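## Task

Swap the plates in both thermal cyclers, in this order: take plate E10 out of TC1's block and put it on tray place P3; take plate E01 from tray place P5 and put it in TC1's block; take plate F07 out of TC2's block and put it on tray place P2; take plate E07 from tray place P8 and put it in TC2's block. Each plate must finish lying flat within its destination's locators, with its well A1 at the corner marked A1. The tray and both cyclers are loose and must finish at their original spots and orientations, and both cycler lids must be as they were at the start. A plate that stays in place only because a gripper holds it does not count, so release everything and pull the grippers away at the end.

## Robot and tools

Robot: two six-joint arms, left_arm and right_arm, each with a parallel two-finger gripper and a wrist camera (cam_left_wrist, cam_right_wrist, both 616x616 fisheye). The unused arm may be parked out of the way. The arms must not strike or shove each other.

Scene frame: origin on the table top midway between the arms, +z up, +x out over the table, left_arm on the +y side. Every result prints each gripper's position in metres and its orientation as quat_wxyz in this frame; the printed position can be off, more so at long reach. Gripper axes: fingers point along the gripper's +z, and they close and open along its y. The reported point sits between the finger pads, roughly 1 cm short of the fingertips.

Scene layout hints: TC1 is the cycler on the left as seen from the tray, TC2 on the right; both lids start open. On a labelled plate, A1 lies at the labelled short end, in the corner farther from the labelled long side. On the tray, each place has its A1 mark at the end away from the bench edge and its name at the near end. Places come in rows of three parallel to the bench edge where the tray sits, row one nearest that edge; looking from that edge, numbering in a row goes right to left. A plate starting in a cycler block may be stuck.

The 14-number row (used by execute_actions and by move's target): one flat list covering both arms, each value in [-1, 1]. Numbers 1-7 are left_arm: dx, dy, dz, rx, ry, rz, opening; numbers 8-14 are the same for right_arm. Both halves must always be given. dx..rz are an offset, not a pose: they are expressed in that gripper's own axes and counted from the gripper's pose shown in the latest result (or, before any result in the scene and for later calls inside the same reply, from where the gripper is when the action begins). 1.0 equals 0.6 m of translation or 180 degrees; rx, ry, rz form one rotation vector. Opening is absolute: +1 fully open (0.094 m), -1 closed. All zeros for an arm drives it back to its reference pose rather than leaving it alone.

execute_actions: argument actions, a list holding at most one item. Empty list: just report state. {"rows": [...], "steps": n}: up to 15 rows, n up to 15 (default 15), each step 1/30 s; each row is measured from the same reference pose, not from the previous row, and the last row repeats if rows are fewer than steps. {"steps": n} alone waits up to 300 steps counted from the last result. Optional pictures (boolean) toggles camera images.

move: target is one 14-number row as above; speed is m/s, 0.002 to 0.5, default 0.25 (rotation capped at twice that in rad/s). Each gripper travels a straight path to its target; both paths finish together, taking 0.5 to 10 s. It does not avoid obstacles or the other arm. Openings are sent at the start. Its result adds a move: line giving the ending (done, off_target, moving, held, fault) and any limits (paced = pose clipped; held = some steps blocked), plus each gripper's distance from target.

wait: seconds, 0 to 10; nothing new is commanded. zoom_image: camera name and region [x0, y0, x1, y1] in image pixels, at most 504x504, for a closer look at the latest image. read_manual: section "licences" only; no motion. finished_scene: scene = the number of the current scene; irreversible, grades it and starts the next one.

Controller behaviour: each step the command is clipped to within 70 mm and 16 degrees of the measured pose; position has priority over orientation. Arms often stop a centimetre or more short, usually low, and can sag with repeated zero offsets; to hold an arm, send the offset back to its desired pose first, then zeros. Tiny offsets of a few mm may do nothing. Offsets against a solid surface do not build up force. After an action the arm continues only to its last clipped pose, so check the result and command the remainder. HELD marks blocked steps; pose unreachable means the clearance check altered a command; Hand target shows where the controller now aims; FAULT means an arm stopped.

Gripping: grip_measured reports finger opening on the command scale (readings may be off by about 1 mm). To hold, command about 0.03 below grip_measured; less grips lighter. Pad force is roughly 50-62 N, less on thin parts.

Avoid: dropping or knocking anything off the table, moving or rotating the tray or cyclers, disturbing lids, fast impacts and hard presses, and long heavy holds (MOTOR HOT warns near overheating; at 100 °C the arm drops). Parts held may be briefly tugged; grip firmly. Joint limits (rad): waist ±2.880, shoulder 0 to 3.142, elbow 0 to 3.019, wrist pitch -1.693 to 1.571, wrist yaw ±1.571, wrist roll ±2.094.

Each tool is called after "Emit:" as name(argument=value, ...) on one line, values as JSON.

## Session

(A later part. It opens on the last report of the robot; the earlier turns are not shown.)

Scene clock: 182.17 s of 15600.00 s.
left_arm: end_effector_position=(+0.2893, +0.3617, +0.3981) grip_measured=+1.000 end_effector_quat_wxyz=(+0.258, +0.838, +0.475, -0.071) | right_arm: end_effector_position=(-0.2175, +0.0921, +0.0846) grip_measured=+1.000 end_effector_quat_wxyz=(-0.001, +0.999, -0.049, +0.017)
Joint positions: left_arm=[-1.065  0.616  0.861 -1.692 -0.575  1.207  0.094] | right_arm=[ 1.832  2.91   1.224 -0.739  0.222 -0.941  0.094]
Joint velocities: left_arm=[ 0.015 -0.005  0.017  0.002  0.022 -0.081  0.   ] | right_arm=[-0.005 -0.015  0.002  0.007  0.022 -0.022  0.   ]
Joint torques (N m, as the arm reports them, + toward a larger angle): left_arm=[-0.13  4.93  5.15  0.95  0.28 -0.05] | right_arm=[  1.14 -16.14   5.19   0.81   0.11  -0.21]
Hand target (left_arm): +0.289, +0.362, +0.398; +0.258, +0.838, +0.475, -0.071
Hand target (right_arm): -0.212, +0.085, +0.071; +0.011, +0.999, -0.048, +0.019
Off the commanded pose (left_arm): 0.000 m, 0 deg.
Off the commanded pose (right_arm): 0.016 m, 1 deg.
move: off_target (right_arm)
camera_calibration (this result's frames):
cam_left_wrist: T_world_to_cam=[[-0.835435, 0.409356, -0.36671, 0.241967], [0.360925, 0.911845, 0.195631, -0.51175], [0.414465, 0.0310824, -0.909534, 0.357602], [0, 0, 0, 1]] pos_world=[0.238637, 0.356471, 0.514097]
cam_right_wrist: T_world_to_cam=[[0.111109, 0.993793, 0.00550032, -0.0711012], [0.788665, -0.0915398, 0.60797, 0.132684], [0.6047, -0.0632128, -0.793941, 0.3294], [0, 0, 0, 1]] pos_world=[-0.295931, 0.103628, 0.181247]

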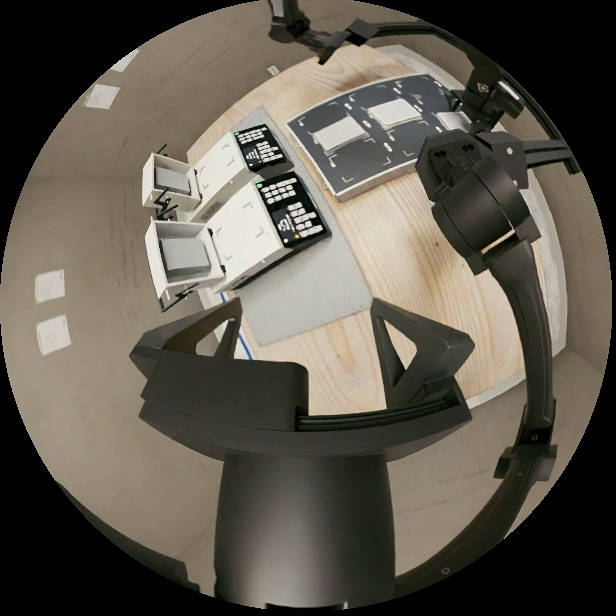

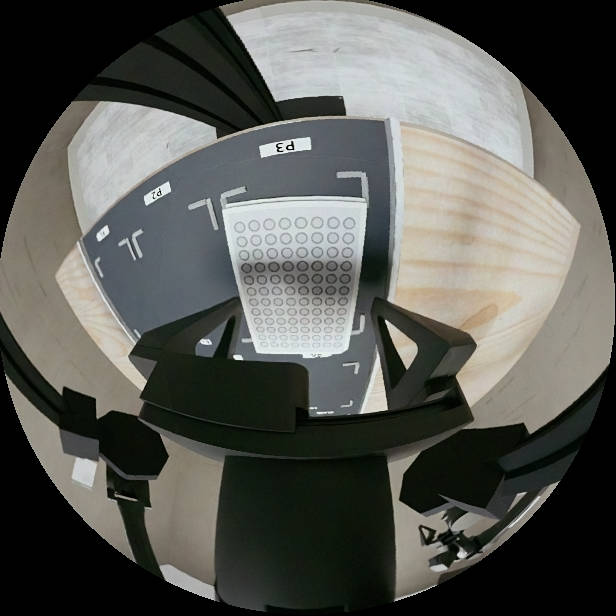

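Drifted +y; correct and go down.

Emit:
move(target=[0,0,0,0,0,0,1,0,0.03,0.035,0,0,0,1], speed=0.03)

Emit:
move(target=[0,0,0,0,0,0,1,0,0,0,0,0,0,0.62])

Emit:
move(target=[0,0,0,0,0,0,1,-0.02,0,-0.05,0,0,-0.032,0.62], speed=0.05)

Scene clock: 184.60 s of 15600.00 s.
left_arm: end_effector_position=(+0.2893, +0.3617, +0.3981) grip_measured=+1.000 end_effector_quat_wxyz=(+0.258, +0.838, +0.475, -0.071) | right_arm: end_effector_position=(-0.2177, +0.0844, +0.0755) grip_measured=+1.000 end_effector_quat_wxyz=(-0.006, +0.999, -0.052, +0.008)
Joint positions: left_arm=[-1.065  0.616  0.861 -1.692 -0.575  1.207  0.094] | right_arm=[ 1.834  2.91   1.187 -0.683  0.211 -0.936  0.094]
Joint velocities: left_arm=[-0.005  0.005 -0.002 -0.002 -0.022 -0.051  0.   ] | right_arm=[-0.005  0.005  0.002  0.022 -0.037 -0.022  0.   ]
Joint torques (N m, as the arm reports them, + toward a larger angle): left_arm=[-0.28  5.02  5.18  0.82  0.27 -0.02] | right_arm=[  3.67 -15.31   5.19   1.03  -0.12  -0.02]
Hand target (left_arm): +0.289, +0.362, +0.398; +0.258, +0.838, +0.475, -0.071
Hand target (right_arm): -0.218, +0.074, +0.064; -0.001, +0.999, -0.049, +0.017
Off the commanded pose (left_arm): 0.000 m, 0 deg.
Off the commanded pose (right_arm): 0.016 m, 1 deg.
move: off_target (right_arm)
camera_calibration (this result's frames):
cam_left_wrist: T_world_to_cam=[[-0.835435, 0.409356, -0.36671, 0.241967], [0.360925, 0.911845, 0.195631, -0.51175], [0.414465, 0.0310824, -0.909534, 0.357602], [0, 0, 0, 1]] pos_world=[0.238637, 0.356471, 0.514097]
cam_right_wrist: T_world_to_cam=[[0.11743, 0.992982, 0.0140565, -0.0624837], [0.798549, -0.102832, 0.59308, 0.141919], [0.590363, -0.0584208, -0.80502, 0.31913], [0, 0, 0, 1]] pos_world=[-0.294394, 0.0952828, 0.173615]

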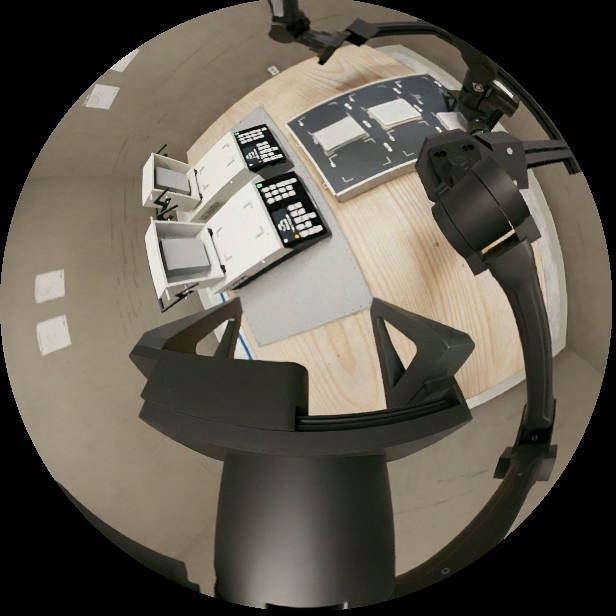

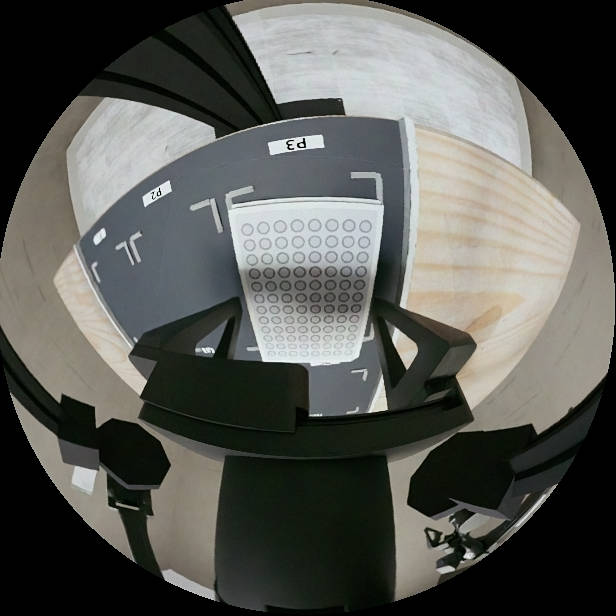

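Scene clock: 185.10 s of 15600.00 s.
left_arm: end_effector_position=(+0.2893, +0.3617, +0.3981) grip_measured=+1.000 end_effector_quat_wxyz=(+0.258, +0.838, +0.475, -0.071) | right_arm: end_effector_position=(-0.2176, +0.0844, +0.0755) grip_measured=+0.719 end_effector_quat_wxyz=(-0.006, +0.999, -0.052, +0.008)
Joint positions: left_arm=[-1.065  0.616  0.861 -1.692 -0.575  1.207  0.094] | right_arm=[ 1.834  2.91   1.187 -0.683  0.212 -0.936  0.081]
Joint velocities: left_arm=[ 0.005 -0.005 -0.017 -0.017 -0.037 -0.007  0.   ] | right_arm=[-0.005 -0.005 -0.017 -0.007  0.007 -0.051 -0.001]
Joint torques (N m, as the arm reports them, + toward a larger angle): left_arm=[-0.31  5.12  5.24  1.01  0.29 -0.01] | right_arm=[  2.45 -16.56   6.07   0.33  -0.02  -0.14]
Hand target (left_arm): +0.289, +0.362, +0.398; +0.258, +0.838, +0.475, -0.071
Hand target (right_arm): -0.218, +0.084, +0.076; -0.006, +0.999, -0.052, +0.008
Off the commanded pose (left_arm): 0.000 m, 0 deg.
Off the commanded pose (right_arm): 0.000 m, 0 deg.
move: done
camera_calibration (this result's frames):
cam_left_wrist: T_world_to_cam=[[-0.835435, 0.409356, -0.36671, 0.241967], [0.360925, 0.911845, 0.195631, -0.51175], [0.414465, 0.0310824, -0.909534, 0.357602], [0, 0, 0, 1]] pos_world=[0.238637, 0.356471, 0.514097]
cam_right_wrist: T_world_to_cam=[[0.117422, 0.992976, 0.0145164, -0.0625988], [0.798159, -0.103062, 0.593567, 0.141732], [0.590893, -0.0581115, -0.804654, 0.31913], [0, 0, 0, 1]] pos_world=[-0.294346, 0.0953114, 0.173571]

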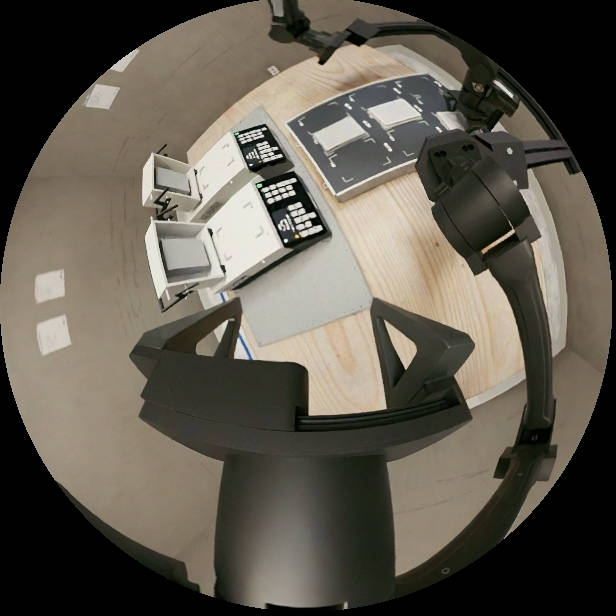

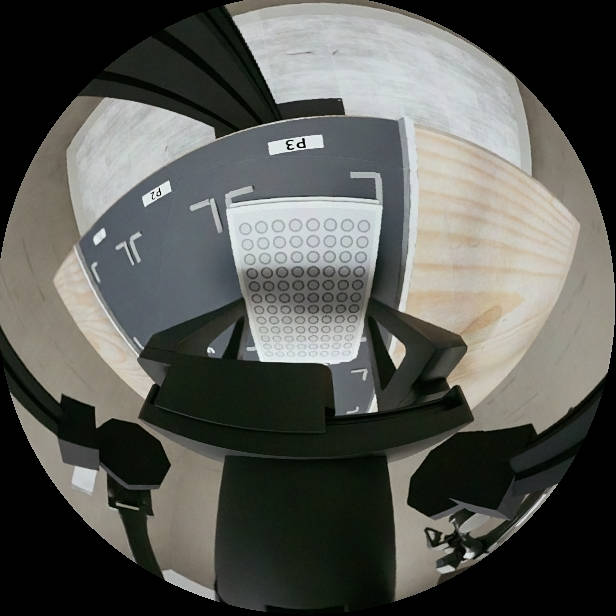

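Scene clock: 186.37 s of 15600.00 s.
left_arm: end_effector_position=(+0.2893, +0.3617, +0.3981) grip_measured=+1.000 end_effector_quat_wxyz=(+0.258, +0.838, +0.475, -0.071) | right_arm: end_effector_position=(-0.2207, +0.0722, +0.0909) grip_measured=+0.719 end_effector_quat_wxyz=(+0.010, +1.000, -0.010, +0.014)
Joint positions: left_arm=[-1.065  0.616  0.861 -1.692 -0.575  1.207  0.094] | right_arm=[ 1.869  2.881  1.187 -0.75   0.178 -0.993  0.081]
Joint velocities: left_arm=[ 0.005 -0.005  0.012  0.007 -0.022 -0.051  0.   ] | right_arm=[-0.015 -0.015 -0.002 -0.007 -0.11  -0.051  0.002]
Joint torques (N m, as the arm reports them, + toward a larger angle): left_arm=[-0.24  4.78  5.34  0.95  0.25  0.  ] | right_arm=[  3.42 -17.89   8.32  -0.34  -0.11  -0.21]
Hand target (left_arm): +0.289, +0.362, +0.398; +0.258, +0.838, +0.475, -0.071
Hand target (right_arm): -0.230, +0.085, +0.106; -0.006, +1.000, -0.002, +0.008
Off the commanded pose (left_arm): 0.000 m, 0 deg.
Off the commanded pose (right_arm): 0.022 m, 2 deg.
move: off_target (right_arm)
camera_calibration (this result's frames):
cam_left_wrist: T_world_to_cam=[[-0.835435, 0.409356, -0.36671, 0.241967], [0.360925, 0.911845, 0.195631, -0.51175], [0.414465, 0.0310824, -0.909534, 0.357602], [0, 0, 0, 1]] pos_world=[0.238637, 0.356471, 0.514097]
cam_right_wrist: T_world_to_cam=[[0.0323827, 0.99929, -0.0192764, -0.0664335], [0.797155, -0.0141887, 0.603609, 0.126281], [0.602906, -0.0349128, -0.797048, 0.332897], [0, 0, 0, 1]] pos_world=[-0.29922, 0.0798005, 0.18783]

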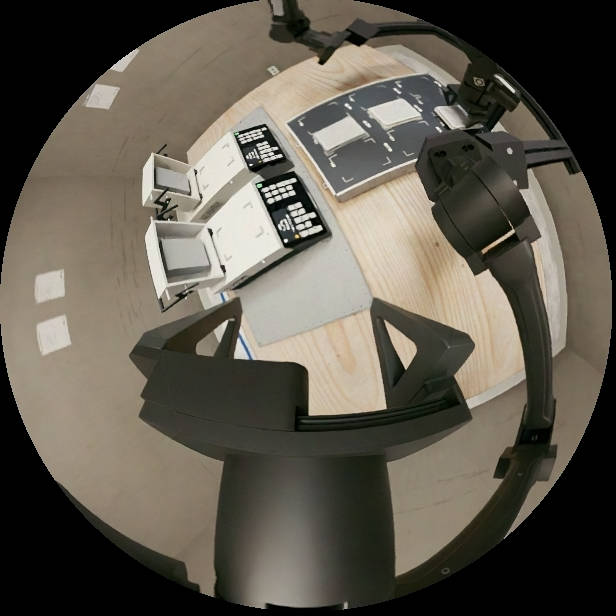

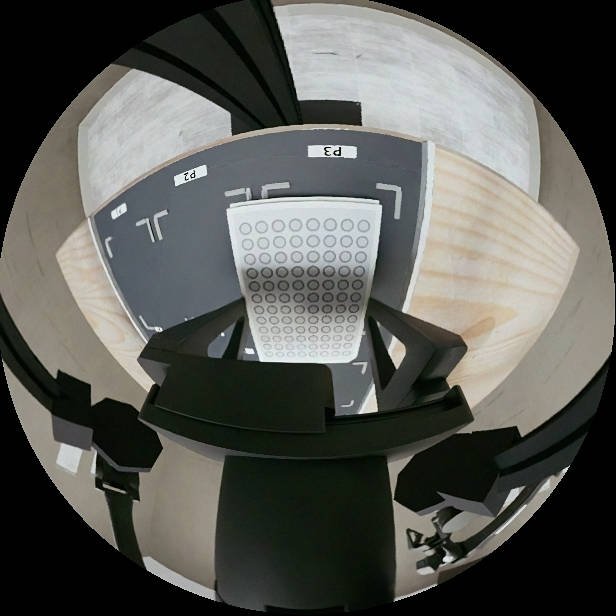

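Emit:
move(target=[0,0,0,0,0,0,1,-0.015,-0.05,-0.01,0,0,-0.008,0.62], speed=0.04)

Scene clock: 188.17 s of 15600.00 s.
left_arm: end_effector_position=(+0.2893, +0.3617, +0.3981) grip_measured=+1.000 end_effector_quat_wxyz=(+0.258, +0.838, +0.475, -0.071) | right_arm: end_effector_position=(-0.2240, +0.0877, +0.0976) grip_measured=+0.719 end_effector_quat_wxyz=(+0.010, +1.000, +0.004, +0.020)
Joint positions: left_arm=[-1.065  0.616  0.861 -1.692 -0.575  1.207  0.094] | right_arm=[ 1.861  2.897  1.243 -0.797  0.194 -1.024  0.081]
Joint velocities: left_arm=[-0.015 -0.005 -0.012 -0.002  0.037  0.007  0.   ] | right_arm=[-0.024 -0.015 -0.007 -0.022 -0.022  0.007  0.   ]
Joint torques (N m, as the arm reports them, + toward a larger angle): left_arm=[-0.38  5.07  5.36  0.97  0.28 -0.01] | right_arm=[  1.01 -16.24   9.91  -0.29   0.1   -0.27]
Hand target (left_arm): +0.289, +0.362, +0.398; +0.258, +0.838, +0.475, -0.071
Hand target (right_arm): -0.229, +0.102, +0.096; +0.010, +1.000, +0.003, +0.013
Off the commanded pose (left_arm): 0.000 m, 0 deg.
Off the commanded pose (right_arm): 0.016 m, 1 deg.
move: off_target (right_arm)
camera_calibration (this result's frames):
cam_left_wrist: T_world_to_cam=[[-0.835435, 0.409356, -0.36671, 0.241967], [0.360925, 0.911845, 0.195631, -0.51175], [0.414465, 0.0310824, -0.909534, 0.357602], [0, 0, 0, 1]] pos_world=[0.238637, 0.356471, 0.514097]
cam_right_wrist: T_world_to_cam=[[0.00491447, 0.999791, -0.0198393, -0.0878422], [0.790363, 0.00827069, 0.612582, 0.120759], [0.612619, -0.0186907, -0.790158, 0.340864], [0, 0, 0, 1]] pos_world=[-0.303831, 0.0931961, 0.193619]

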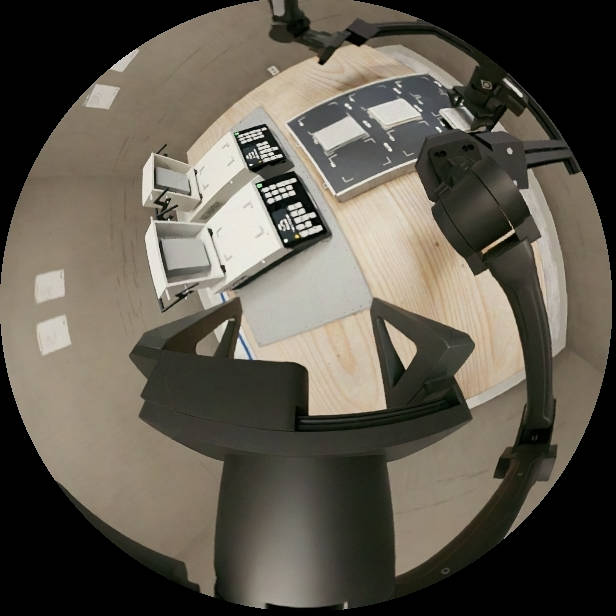

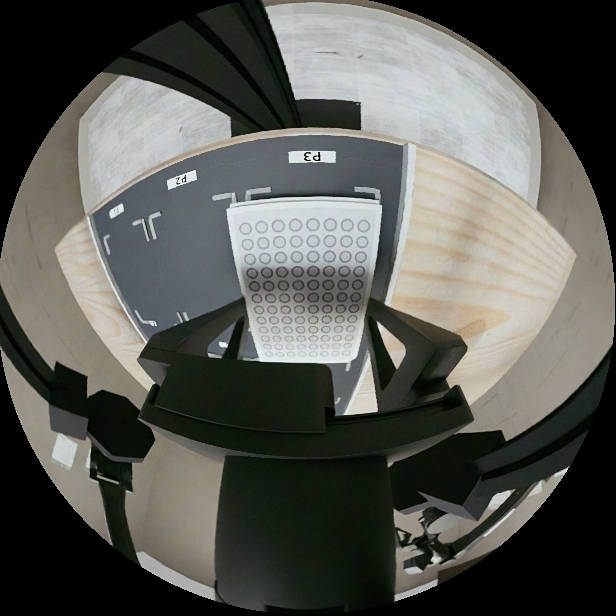

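Emit:
execute_actions(actions=[])

Scene clock: 191.97 s of 15600.00 s.
left_arm: end_effector_position=(+0.2893, +0.3617, +0.3981) grip_measured=+1.000 end_effector_quat_wxyz=(+0.258, +0.838, +0.475, -0.071) | right_arm: end_effector_position=(-0.2239, +0.0872, +0.0968) grip_measured=+0.719 end_effector_quat_wxyz=(+0.011, +1.000, +0.005, +0.020)
Joint positions: left_arm=[-1.065  0.616  0.861 -1.692 -0.575  1.207  0.094] | right_arm=[ 1.861  2.898  1.243 -0.798  0.194 -1.026  0.081]
Joint velocities: left_arm=[-0.005 -0.015 -0.002  0.017  0.022  0.051  0.   ] | right_arm=[ 0.005 -0.024 -0.007 -0.022  0.007 -0.051 -0.001]
Joint torques (N m, as the arm reports them, + toward a larger angle): left_arm=[-0.41  5.15  5.22  0.95  0.29 -0.06] | right_arm=[  1.01 -15.75   9.89  -0.33   0.1   -0.22]
Hand target (left_arm): +0.289, +0.362, +0.398; +0.258, +0.838, +0.475, -0.071
Hand target (right_arm): -0.228, +0.102, +0.096; +0.010, +1.000, +0.003, +0.013
Off the commanded pose (left_arm): 0.000 m, 0 deg.
Off the commanded pose (right_arm): 0.016 m, 1 deg.
Steps of this call (steps 1 to 90: nothing new was sent; then 0.80 s passed at rest). Readings (end_effector_position):
1: left_arm (+0.2893, +0.3617, +0.3981) | right_arm (-0.2240, +0.0875, +0.0974)
2: left_arm (+0.2893, +0.3617, +0.3981) | right_arm (-0.2240, +0.0874, +0.0972)
4: left_arm (+0.2893, +0.3617, +0.3981) | right_arm (-0.2239, +0.0873, +0.0970)
8: left_arm (+0.2893, +0.3617, +0.3981) | right_arm (-0.2239, +0.0872, +0.0968)
90: the state above
camera_calibration (this result's frames):
cam_left_wrist: T_world_to_cam=[[-0.835435, 0.409356, -0.36671, 0.241967], [0.360925, 0.911845, 0.195631, -0.51175], [0.414465, 0.0310824, -0.909534, 0.357602], [0, 0, 0, 1]] pos_world=[0.238637, 0.356471, 0.514097]
cam_right_wrist: T_world_to_cam=[[0.00302451, 0.999757, -0.0218204, -0.0875797], [0.789645, 0.0110005, 0.613465, 0.120597], [0.613557, -0.0190858, -0.78942, 0.340353], [0, 0, 0, 1]] pos_world=[-0.30379, 0.0927277, 0.192788]

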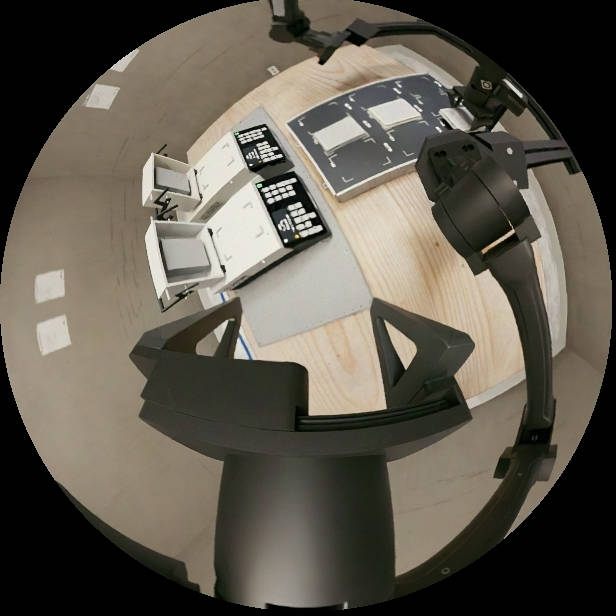

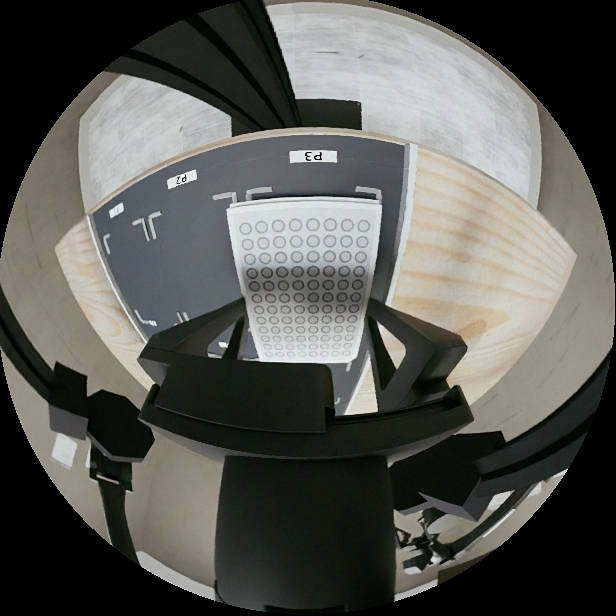

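Emit:
move(target=[0,0,0,0,0,0,1,-0.005,-0.035,0.03,0,0,0,0.62], speed=0.03)

Scene clock: 194.00 s of 15600.00 s.
left_arm: end_effector_position=(+0.2893, +0.3617, +0.3981) grip_measured=+1.000 end_effector_quat_wxyz=(+0.258, +0.838, +0.475, -0.071) | right_arm: end_effector_position=(-0.2191, +0.0893, +0.0811) grip_measured=+0.719 end_effector_quat_wxyz=(+0.019, +0.999, +0.009, +0.031)
Joint positions: left_arm=[-1.065  0.616  0.861 -1.692 -0.575  1.207  0.094] | right_arm=[ 1.841  2.937  1.26  -0.798  0.22  -1.041  0.081]
Joint velocities: left_arm=[-0.015 -0.015 -0.007 -0.017 -0.007 -0.037  0.   ] | right_arm=[-0.015  0.015 -0.002  0.022  0.007  0.007 -0.001]
Joint torques (N m, as the arm reports them, + toward a larger angle): left_arm=[ 0.08  4.81  5.24  0.85  0.27 -0.03] | right_arm=[  1.14 -16.21   9.49   0.57   0.1   -0.22]
Hand target (left_arm): +0.289, +0.362, +0.398; +0.258, +0.838, +0.475, -0.071
Hand target (right_arm): -0.226, +0.107, +0.079; +0.011, +1.000, +0.005, +0.020
Off the commanded pose (left_arm): 0.000 m, 0 deg.
Off the commanded pose (right_arm): 0.020 m, 2 deg.
move: off_target (right_arm)
camera_calibration (this result's frames):
cam_left_wrist: T_world_to_cam=[[-0.835435, 0.409356, -0.36671, 0.241967], [0.360925, 0.911845, 0.195631, -0.51175], [0.414465, 0.0310824, -0.909534, 0.357602], [0, 0, 0, 1]] pos_world=[0.238637, 0.356471, 0.514097]
cam_right_wrist: T_world_to_cam=[[-0.00412776, 0.999289, -0.0374714, -0.0903501], [0.775936, 0.026838, 0.63024, 0.120729], [0.630798, -0.026474, -0.775496, 0.328347], [0, 0, 0, 1]] pos_world=[-0.301172, 0.0957384, 0.175157]

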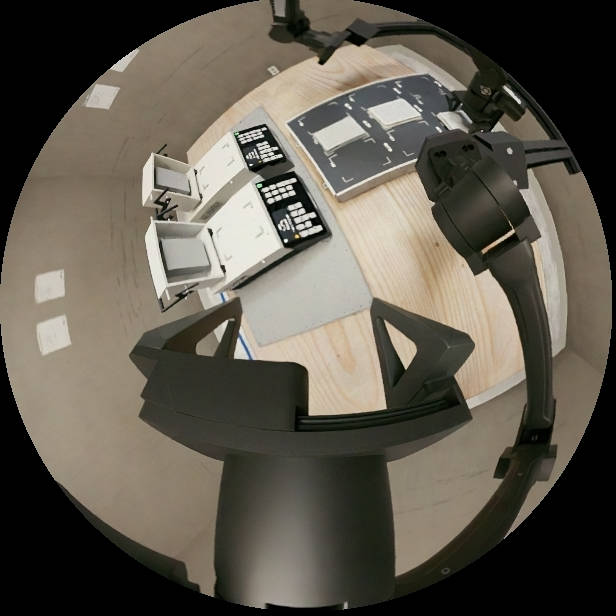

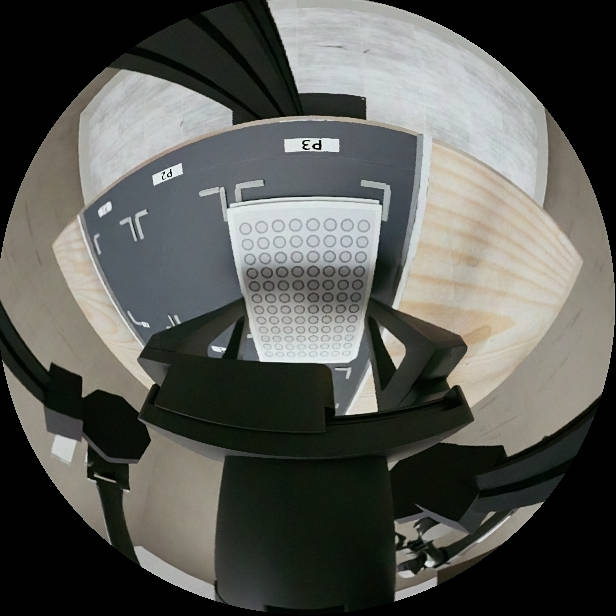

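Need −x ~8 mm, +y ~5 mm.

Emit:
move(target=[0,0,0,0,0,0,1,-0.03,-0.045,-0.003,0,0,0,0.62], speed=0.03)

Scene clock: 196.03 s of 15600.00 s.
left_arm: end_effector_position=(+0.2893, +0.3617, +0.3981) grip_measured=+1.000 end_effector_quat_wxyz=(+0.258, +0.838, +0.475, -0.071) | right_arm: end_effector_position=(-0.2237, +0.0956, +0.0804) grip_measured=+0.719 end_effector_quat_wxyz=(+0.033, +0.999, +0.012, +0.037)
Joint positions: left_arm=[-1.065  0.616  0.861 -1.692 -0.575  1.207  0.094] | right_arm=[ 1.841  2.966  1.312 -0.851  0.216 -1.041  0.081]
Joint velocities: left_arm=[-0.015  0.005 -0.002 -0.012 -0.007 -0.066  0.   ] | right_arm=[-0.015  0.005  0.007 -0.022  0.007 -0.066  0.   ]
Joint torques (N m, as the arm reports them, + toward a larger angle): left_arm=[-0.02  4.64  5.35  0.97  0.26 -0.03] | right_arm=[  2.91 -16.03  11.01   0.14  -0.02  -0.11]
Hand target (left_arm): +0.289, +0.362, +0.398; +0.258, +0.838, +0.475, -0.071
Hand target (right_arm): -0.237, +0.115, +0.081; +0.019, +0.999, +0.009, +0.031
Off the commanded pose (left_arm): 0.000 m, 0 deg.
Off the commanded pose (right_arm): 0.025 m, 2 deg.
move: off_target (right_arm)
camera_calibration (this result's frames):
cam_left_wrist: T_world_to_cam=[[-0.835435, 0.409356, -0.36671, 0.241967], [0.360925, 0.911845, 0.195631, -0.51175], [0.414465, 0.0310824, -0.909534, 0.357602], [0, 0, 0, 1]] pos_world=[0.238637, 0.356471, 0.514097]
cam_right_wrist: T_world_to_cam=[[-0.00916759, 0.997855, -0.0648146, -0.0954971], [0.768011, 0.0485352, 0.638595, 0.119996], [0.640371, -0.043924, -0.766809, 0.333997], [0, 0, 0, 1]] pos_world=[-0.306915, 0.104139, 0.173294]

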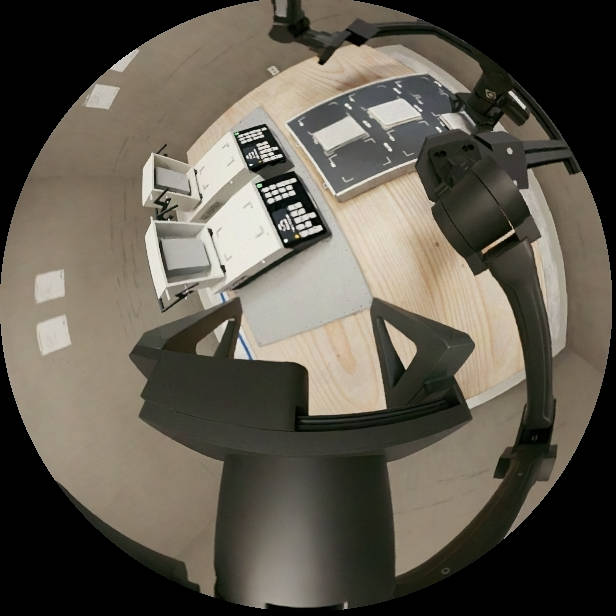

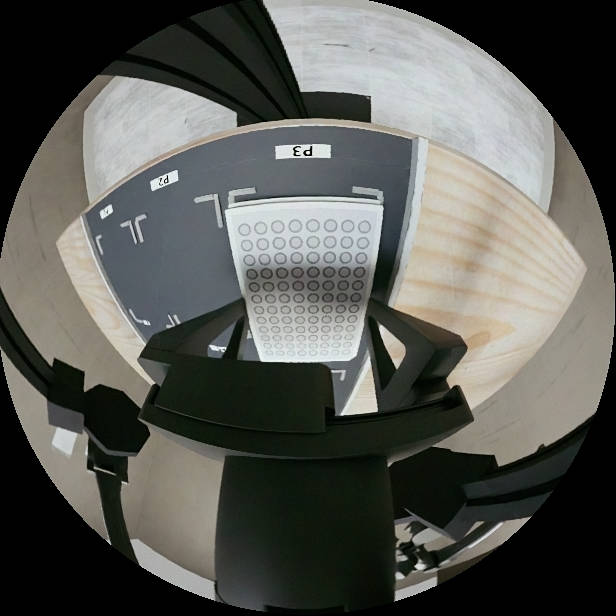

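Emit:
move(target=[0,0,0,0,0,0,1,-0.03,-0.03,0.014,0,0,0,0.62], speed=0.02)

Scene clock: 198.27 s of 15600.00 s.
left_arm: end_effector_position=(+0.2893, +0.3617, +0.3981) grip_measured=+1.000 end_effector_quat_wxyz=(+0.258, +0.838, +0.475, -0.071) | right_arm: end_effector_position=(-0.2258, +0.0960, +0.0791) grip_measured=+0.719 end_effector_quat_wxyz=(+0.043, +0.998, +0.014, +0.039)
Joint positions: left_arm=[-1.065  0.616  0.861 -1.692 -0.575  1.207  0.094] | right_arm=[ 1.841  2.981  1.335 -0.879  0.208 -1.041  0.081]
Joint velocities: left_arm=[-0.005  0.005  0.012 -0.022 -0.051  0.007  0.   ] | right_arm=[ 0.005 -0.005 -0.007  0.007  0.007 -0.022 -0.   ]
Joint torques (N m, as the arm reports them, + toward a larger angle): left_arm=[-0.25  4.94  5.22  0.99  0.28 -0.03] | right_arm=[  3.43 -14.93  10.8    0.43  -0.07  -0.08]
Hand target (left_arm): +0.289, +0.362, +0.398; +0.258, +0.838, +0.475, -0.071
Hand target (right_arm): -0.240, +0.112, +0.070; +0.032, +0.999, +0.012, +0.037
Off the commanded pose (left_arm): 0.000 m, 0 deg.
Off the commanded pose (right_arm): 0.025 m, 1 deg.
move: off_target (right_arm)
camera_calibration (this result's frames):
cam_left_wrist: T_world_to_cam=[[-0.835435, 0.409356, -0.36671, 0.241967], [0.360925, 0.911845, 0.195631, -0.51175], [0.414465, 0.0310824, -0.909534, 0.357602], [0, 0, 0, 1]] pos_world=[0.238637, 0.356471, 0.514097]
cam_right_wrist: T_world_to_cam=[[-0.0110427, 0.996232, -0.0860202, -0.0945114], [0.765712, 0.06375, 0.640016, 0.12027], [0.643089, -0.0587992, -0.763531, 0.336149], [0, 0, 0, 1]] pos_world=[-0.30931, 0.106253, 0.171555]

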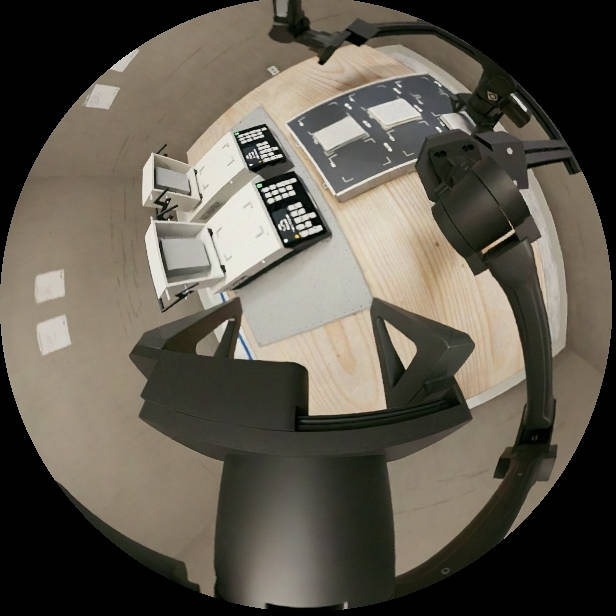

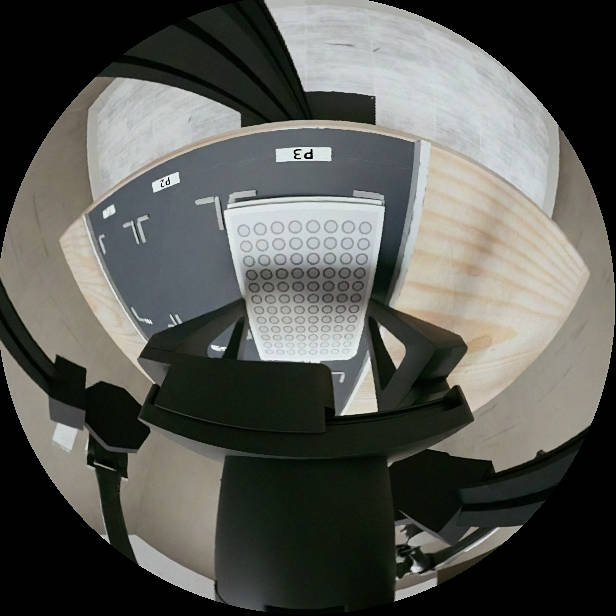

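Release and lift.

Emit:
move(target=[0,0,0,0,0,0,1,0,0,0,0,0,0,1])

Emit:
move(target=[0,0,0,0,0,0,1,0,0,-0.12,0,0,0,1], speed=0.08)

Scene clock: 199.80 s of 15600.00 s.
left_arm: end_effector_position=(+0.2893, +0.3617, +0.3981) grip_measured=+1.000 end_effector_quat_wxyz=(+0.258, +0.838, +0.475, -0.071) | right_arm: end_effector_position=(-0.2257, +0.0959, +0.0792) grip_measured=+1.000 end_effector_quat_wxyz=(+0.044, +0.998, +0.014, +0.039)
Joint positions: left_arm=[-1.065  0.616  0.861 -1.692 -0.575  1.207  0.094] | right_arm=[ 1.841  2.981  1.335 -0.88   0.208 -1.041  0.094]
Joint velocities: left_arm=[-0.005 -0.005 -0.007 -0.012 -0.007 -0.022  0.   ] | right_arm=[-0.015  0.005  0.002 -0.012 -0.081 -0.007  0.   ]
Joint torques (N m, as the arm reports them, + toward a larger angle): left_arm=[-0.38  5.12  5.31  0.97  0.28 -0.03] | right_arm=[  2.51 -17.87   6.46   0.04   0.    -0.15]
Hand target (left_arm): +0.289, +0.362, +0.398; +0.258, +0.838, +0.475, -0.071
Hand target (right_arm): -0.226, +0.096, +0.079; +0.043, +0.998, +0.014, +0.039
Off the commanded pose (left_arm): 0.000 m, 0 deg.
Off the commanded pose (right_arm): 0.000 m, 0 deg.
move: done
camera_calibration (this result's frames):
cam_left_wrist: T_world_to_cam=[[-0.835435, 0.409356, -0.36671, 0.241967], [0.360925, 0.911845, 0.195631, -0.51175], [0.414465, 0.0310824, -0.909534, 0.357602], [0, 0, 0, 1]] pos_world=[0.238637, 0.356471, 0.514097]
cam_right_wrist: T_world_to_cam=[[-0.0110963, 0.996204, -0.0863437, -0.0944161], [0.765585, 0.0640104, 0.640142, 0.120168], [0.643239, -0.0590002, -0.763389, 0.336163], [0, 0, 0, 1]] pos_world=[-0.30928, 0.106199, 0.171546]

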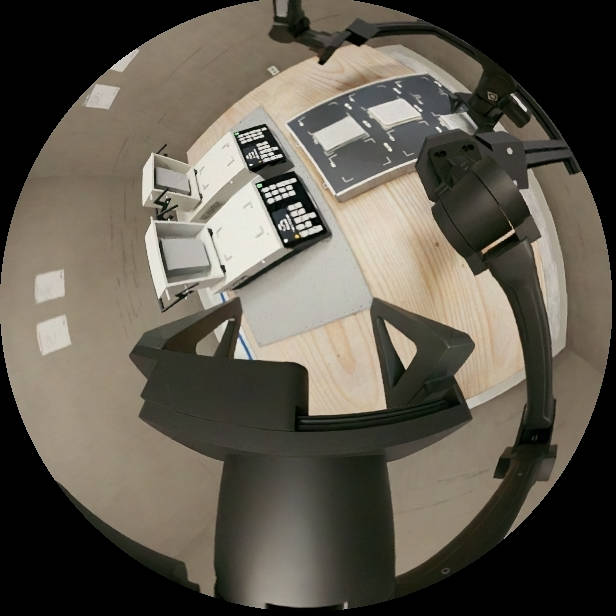

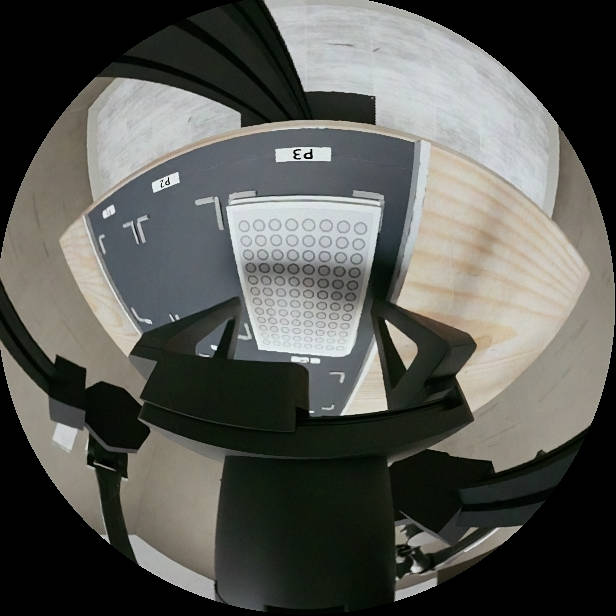

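Scene clock: 201.03 s of 15600.00 s.
left_arm: end_effector_position=(+0.2893, +0.3617, +0.3981) grip_measured=+1.000 end_effector_quat_wxyz=(+0.258, +0.838, +0.475, -0.071) | right_arm: end_effector_position=(-0.2183, +0.0828, +0.1331) grip_measured=+1.000 end_effector_quat_wxyz=(+0.066, +0.997, +0.018, +0.047)
Joint positions: left_arm=[-1.065  0.616  0.861 -1.692 -0.575  1.207  0.094] | right_arm=[ 1.866  2.882  1.335 -1.029  0.178 -1.026  0.094]
Joint velocities: left_arm=[-0.015 -0.015 -0.007 -0.007  0.066 -0.037  0.   ] | right_arm=[-0.005 -0.015  0.002 -0.002 -0.037 -0.037  0.   ]
Joint torques (N m, as the arm reports them, + toward a larger angle): left_arm=[-0.46  4.74  5.26  1.01  0.28 -0.02] | right_arm=[  3.57 -17.54  10.63  -0.62  -0.1   -0.04]
Hand target (left_arm): +0.289, +0.362, +0.398; +0.258, +0.838, +0.475, -0.071
Hand target (right_arm): -0.231, +0.101, +0.152; +0.043, +0.998, +0.014, +0.038
Off the commanded pose (left_arm): 0.000 m, 0 deg.
Off the commanded pose (right_arm): 0.029 m, 3 deg.
move: off_target (right_arm)
camera_calibration (this result's frames):
cam_left_wrist: T_world_to_cam=[[-0.835435, 0.409356, -0.36671, 0.241967], [0.360925, 0.911845, 0.195631, -0.51175], [0.414465, 0.0310824, -0.909534, 0.357602], [0, 0, 0, 1]] pos_world=[0.238637, 0.356471, 0.514097]
cam_right_wrist: T_world_to_cam=[[-0.016138, 0.991071, -0.132353, -0.0712106], [0.754428, 0.0989399, 0.648884, 0.0742774], [0.656185, -0.0893789, -0.749288, 0.375228], [0, 0, 0, 1]] pos_world=[-0.303405, 0.0967633, 0.223532]

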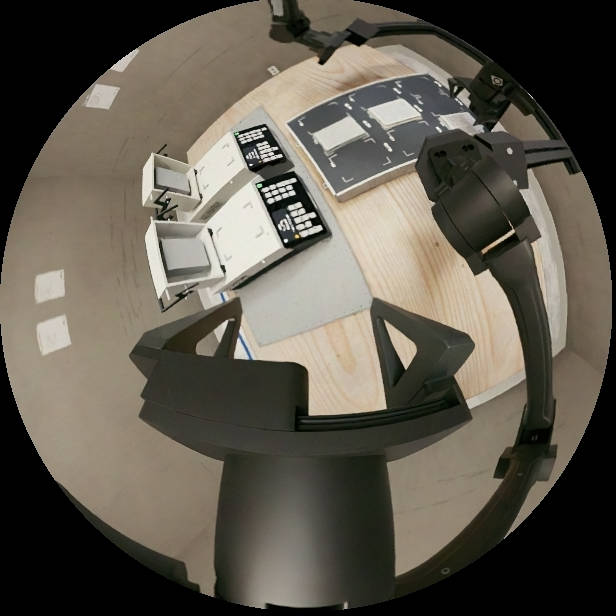

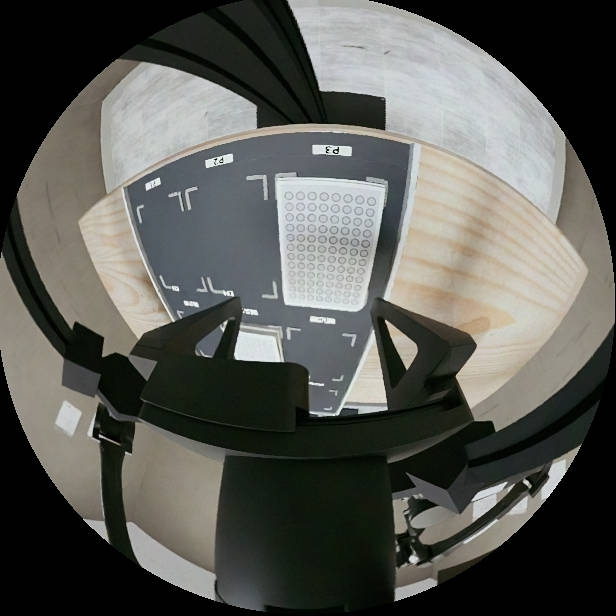

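Emit:
zoom_image(camera="cam_right_wrist", region=[230,150,430,350])

Region (230, 150, 430, 350) of cam_right_wrist's 616x616 image, scaled by 2.520, with more detail than that image has.

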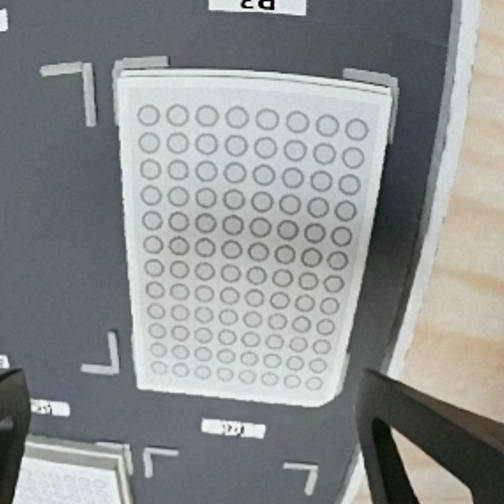

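Emit:
move(target=[0,0,0,0,0,0,1,0.28,0.17,-0.03,0,0,0.5,1], speed=0.15)

Scene clock: 208.70 s of 15600.00 s.
left_arm: end_effector_position=(+0.2893, +0.3617, +0.3981) grip_measured=+1.000 end_effector_quat_wxyz=(+0.258, +0.838, +0.475, -0.071) | right_arm: end_effector_position=(-0.0566, -0.0066, +0.1829) grip_measured=+1.000 end_effector_quat_wxyz=(-0.008, -0.725, +0.684, -0.079)
Joint positions: left_arm=[-1.065  0.616  0.861 -1.692 -0.575  1.207  0.094] | right_arm=[ 1.601  2.424  0.881 -0.983  0.412  0.368  0.094]
Joint velocities: left_arm=[-0.015  0.005 -0.002  0.017 -0.007  0.037  0.   ] | right_arm=[ 0.005 -0.005 -0.002 -0.007 -0.037 -0.081  0.   ]
Joint torques (N m, as the arm reports them, + toward a larger angle): left_arm=[-0.48  4.95  5.26  0.94  0.24 -0.05] | right_arm=[  3.15 -12.46   5.34   0.01   0.21  -0.08]
Hand target (left_arm): +0.289, +0.362, +0.398; +0.258, +0.838, +0.475, -0.071
Hand target (right_arm): -0.051, -0.011, +0.181; +0.014, +0.717, -0.692, +0.080
Off the commanded pose (left_arm): 0.000 m, 0 deg.
Off the commanded pose (right_arm): 0.008 m, 1 deg.
move: done
camera_calibration (this result's frames):
cam_left_wrist: T_world_to_cam=[[-0.835435, 0.409356, -0.36671, 0.241967], [0.360925, 0.911845, 0.195631, -0.51175], [0.414465, 0.0310824, -0.909534, 0.357602], [0, 0, 0, 1]] pos_world=[0.238637, 0.356471, 0.514097]
cam_right_wrist: T_world_to_cam=[[0.993698, 0.0510155, 0.0998115, 0.0350626], [-0.0298932, -0.737579, 0.674599, -0.125723], [0.108034, -0.673331, -0.731406, 0.260309], [0, 0, 0, 1]] pos_world=[-0.0667222, 0.0807546, 0.271705]

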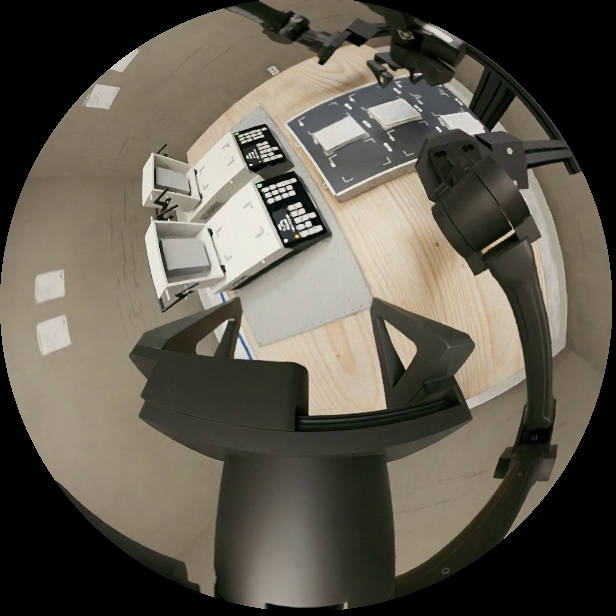

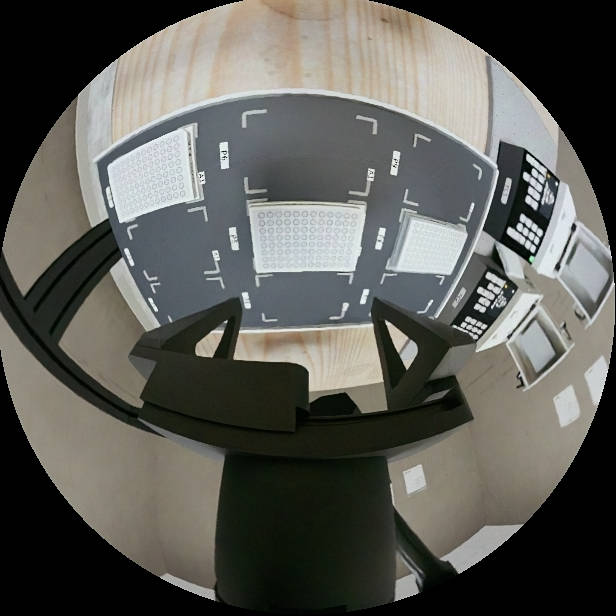

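Emit:
move(target=[0,0,0,0,0,0,1,0,0,0.06,-0.033,-0.04,0,1])

Emit:
move(target=[0,0,0,0,0,0,1,0,0,0,0,0,0.52,1])

Scene clock: 211.17 s of 15600.00 s.
left_arm: end_effector_position=(+0.2893, +0.3617, +0.3981) grip_measured=+1.000 end_effector_quat_wxyz=(+0.258, +0.838, +0.475, -0.071) | right_arm: end_effector_position=(-0.0557, -0.0104, +0.1473) grip_measured=+1.000 end_effector_quat_wxyz=(+0.001, -0.729, +0.685, -0.004)
Joint positions: left_arm=[-1.065  0.616  0.861 -1.692 -0.575  1.207  0.094] | right_arm=[ 1.527  2.397  0.743 -0.694  0.418  0.248  0.094]
Joint velocities: left_arm=[-0.005 -0.005 -0.012 -0.002 -0.037  0.037  0.   ] | right_arm=[ 0.005 -0.005 -0.007  0.002  0.007  0.007  0.   ]
Joint torques (N m, as the arm reports them, + toward a larger angle): left_arm=[-0.5   4.55  5.31  0.9   0.28 -0.04] | right_arm=[  3.65 -11.16   5.05   0.84   0.16  -0.27]
Hand target (left_arm): +0.289, +0.362, +0.398; +0.258, +0.838, +0.475, -0.071
Hand target (right_arm): -0.053, -0.011, +0.147; +0.001, +0.727, -0.687, -0.002
Off the commanded pose (left_arm): 0.000 m, 0 deg.
Off the commanded pose (right_arm): 0.003 m, 1 deg.
move: done
camera_calibration (this result's frames):
cam_left_wrist: T_world_to_cam=[[-0.835435, 0.409356, -0.36671, 0.241967], [0.360925, 0.911845, 0.195631, -0.51175], [0.414465, 0.0310824, -0.909534, 0.357602], [0, 0, 0, 1]] pos_world=[0.238637, 0.356471, 0.514097]
cam_right_wrist: T_world_to_cam=[[0.998785, 0.0487552, 0.00712921, 0.0518488], [0.0353804, -0.810322, 0.584915, -0.0884465], [0.0342946, -0.583953, -0.811063, 0.240162], [0, 0, 0, 1]] pos_world=[-0.0568928, 0.066045, 0.24615]

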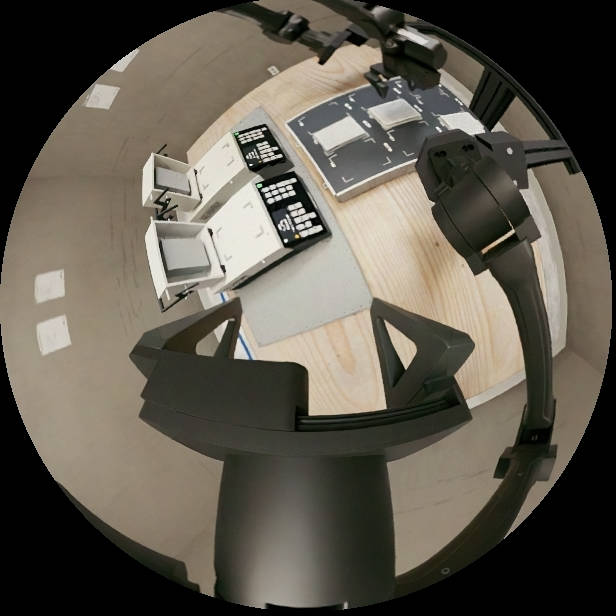

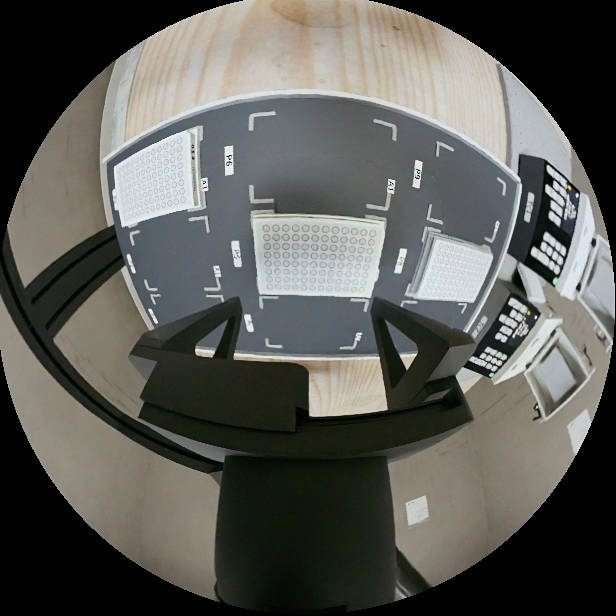

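Scene clock: 215.03 s of 15600.00 s.
left_arm: end_effector_position=(+0.2893, +0.3617, +0.3981) grip_measured=+1.000 end_effector_quat_wxyz=(+0.258, +0.838, +0.475, -0.071) | right_arm: end_effector_position=(-0.0557, -0.0104, +0.1473) grip_measured=+1.000 end_effector_quat_wxyz=(+0.003, -0.005, +1.000, -0.002)
Joint positions: left_arm=[-1.065  0.616  0.861 -1.692 -0.575  1.207  0.094] | right_arm=[ 1.527  2.397  0.743 -0.694  0.418  1.871  0.094]
Joint velocities: left_arm=[ 0.015 -0.005 -0.012 -0.007  0.007 -0.037  0.   ] | right_arm=[-0.015 -0.015 -0.012 -0.002 -0.051  0.007  0.   ]
Joint torques (N m, as the arm reports them, + toward a larger angle): left_arm=[-0.22  4.82  5.28  0.94  0.28 -0.04] | right_arm=[  4.74 -10.31   5.58   0.2    0.13  -0.07]
Hand target (left_arm): +0.289, +0.362, +0.398; +0.258, +0.838, +0.475, -0.071
Hand target (right_arm): -0.056, -0.010, +0.147; +0.003, +0.001, +1.000, -0.002
Off the commanded pose (left_arm): 0.000 m, 0 deg.
Off the commanded pose (right_arm): 0.000 m, 1 deg.
move: done
camera_calibration (this result's frames):
cam_left_wrist: T_world_to_cam=[[-0.835435, 0.409356, -0.36671, 0.241967], [0.360925, 0.911845, 0.195631, -0.51175], [0.414465, 0.0310824, -0.909534, 0.357602], [0, 0, 0, 1]] pos_world=[0.238637, 0.356471, 0.514097]
cam_right_wrist: T_world_to_cam=[[-0.00288064, -0.999983, 0.00500323, -0.0145374], [-0.817716, 0.00523548, 0.575598, -0.126084], [-0.575614, -0.00243314, -0.817718, 0.213236], [0, 0, 0, 1]] pos_world=[0.0195985, -0.0133582, 0.247013]

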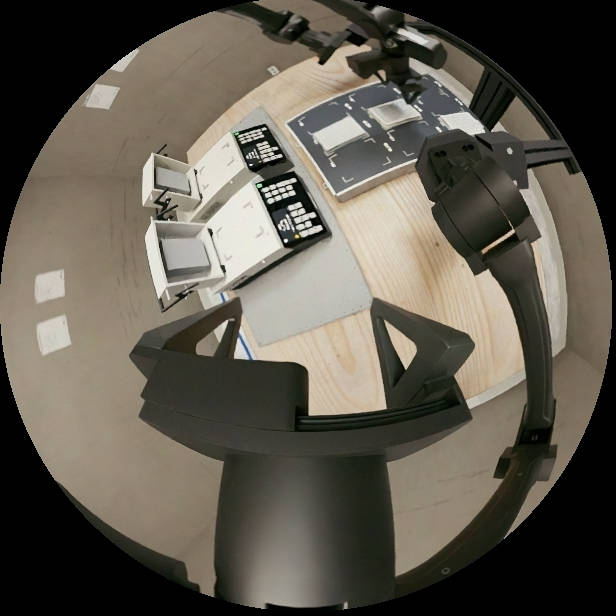

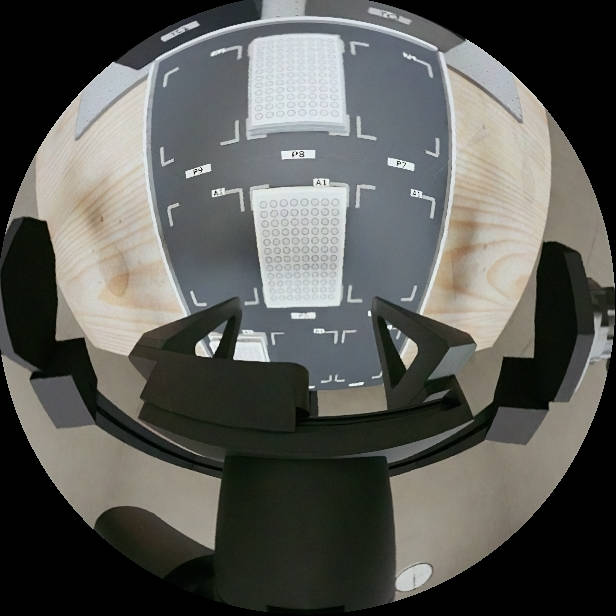

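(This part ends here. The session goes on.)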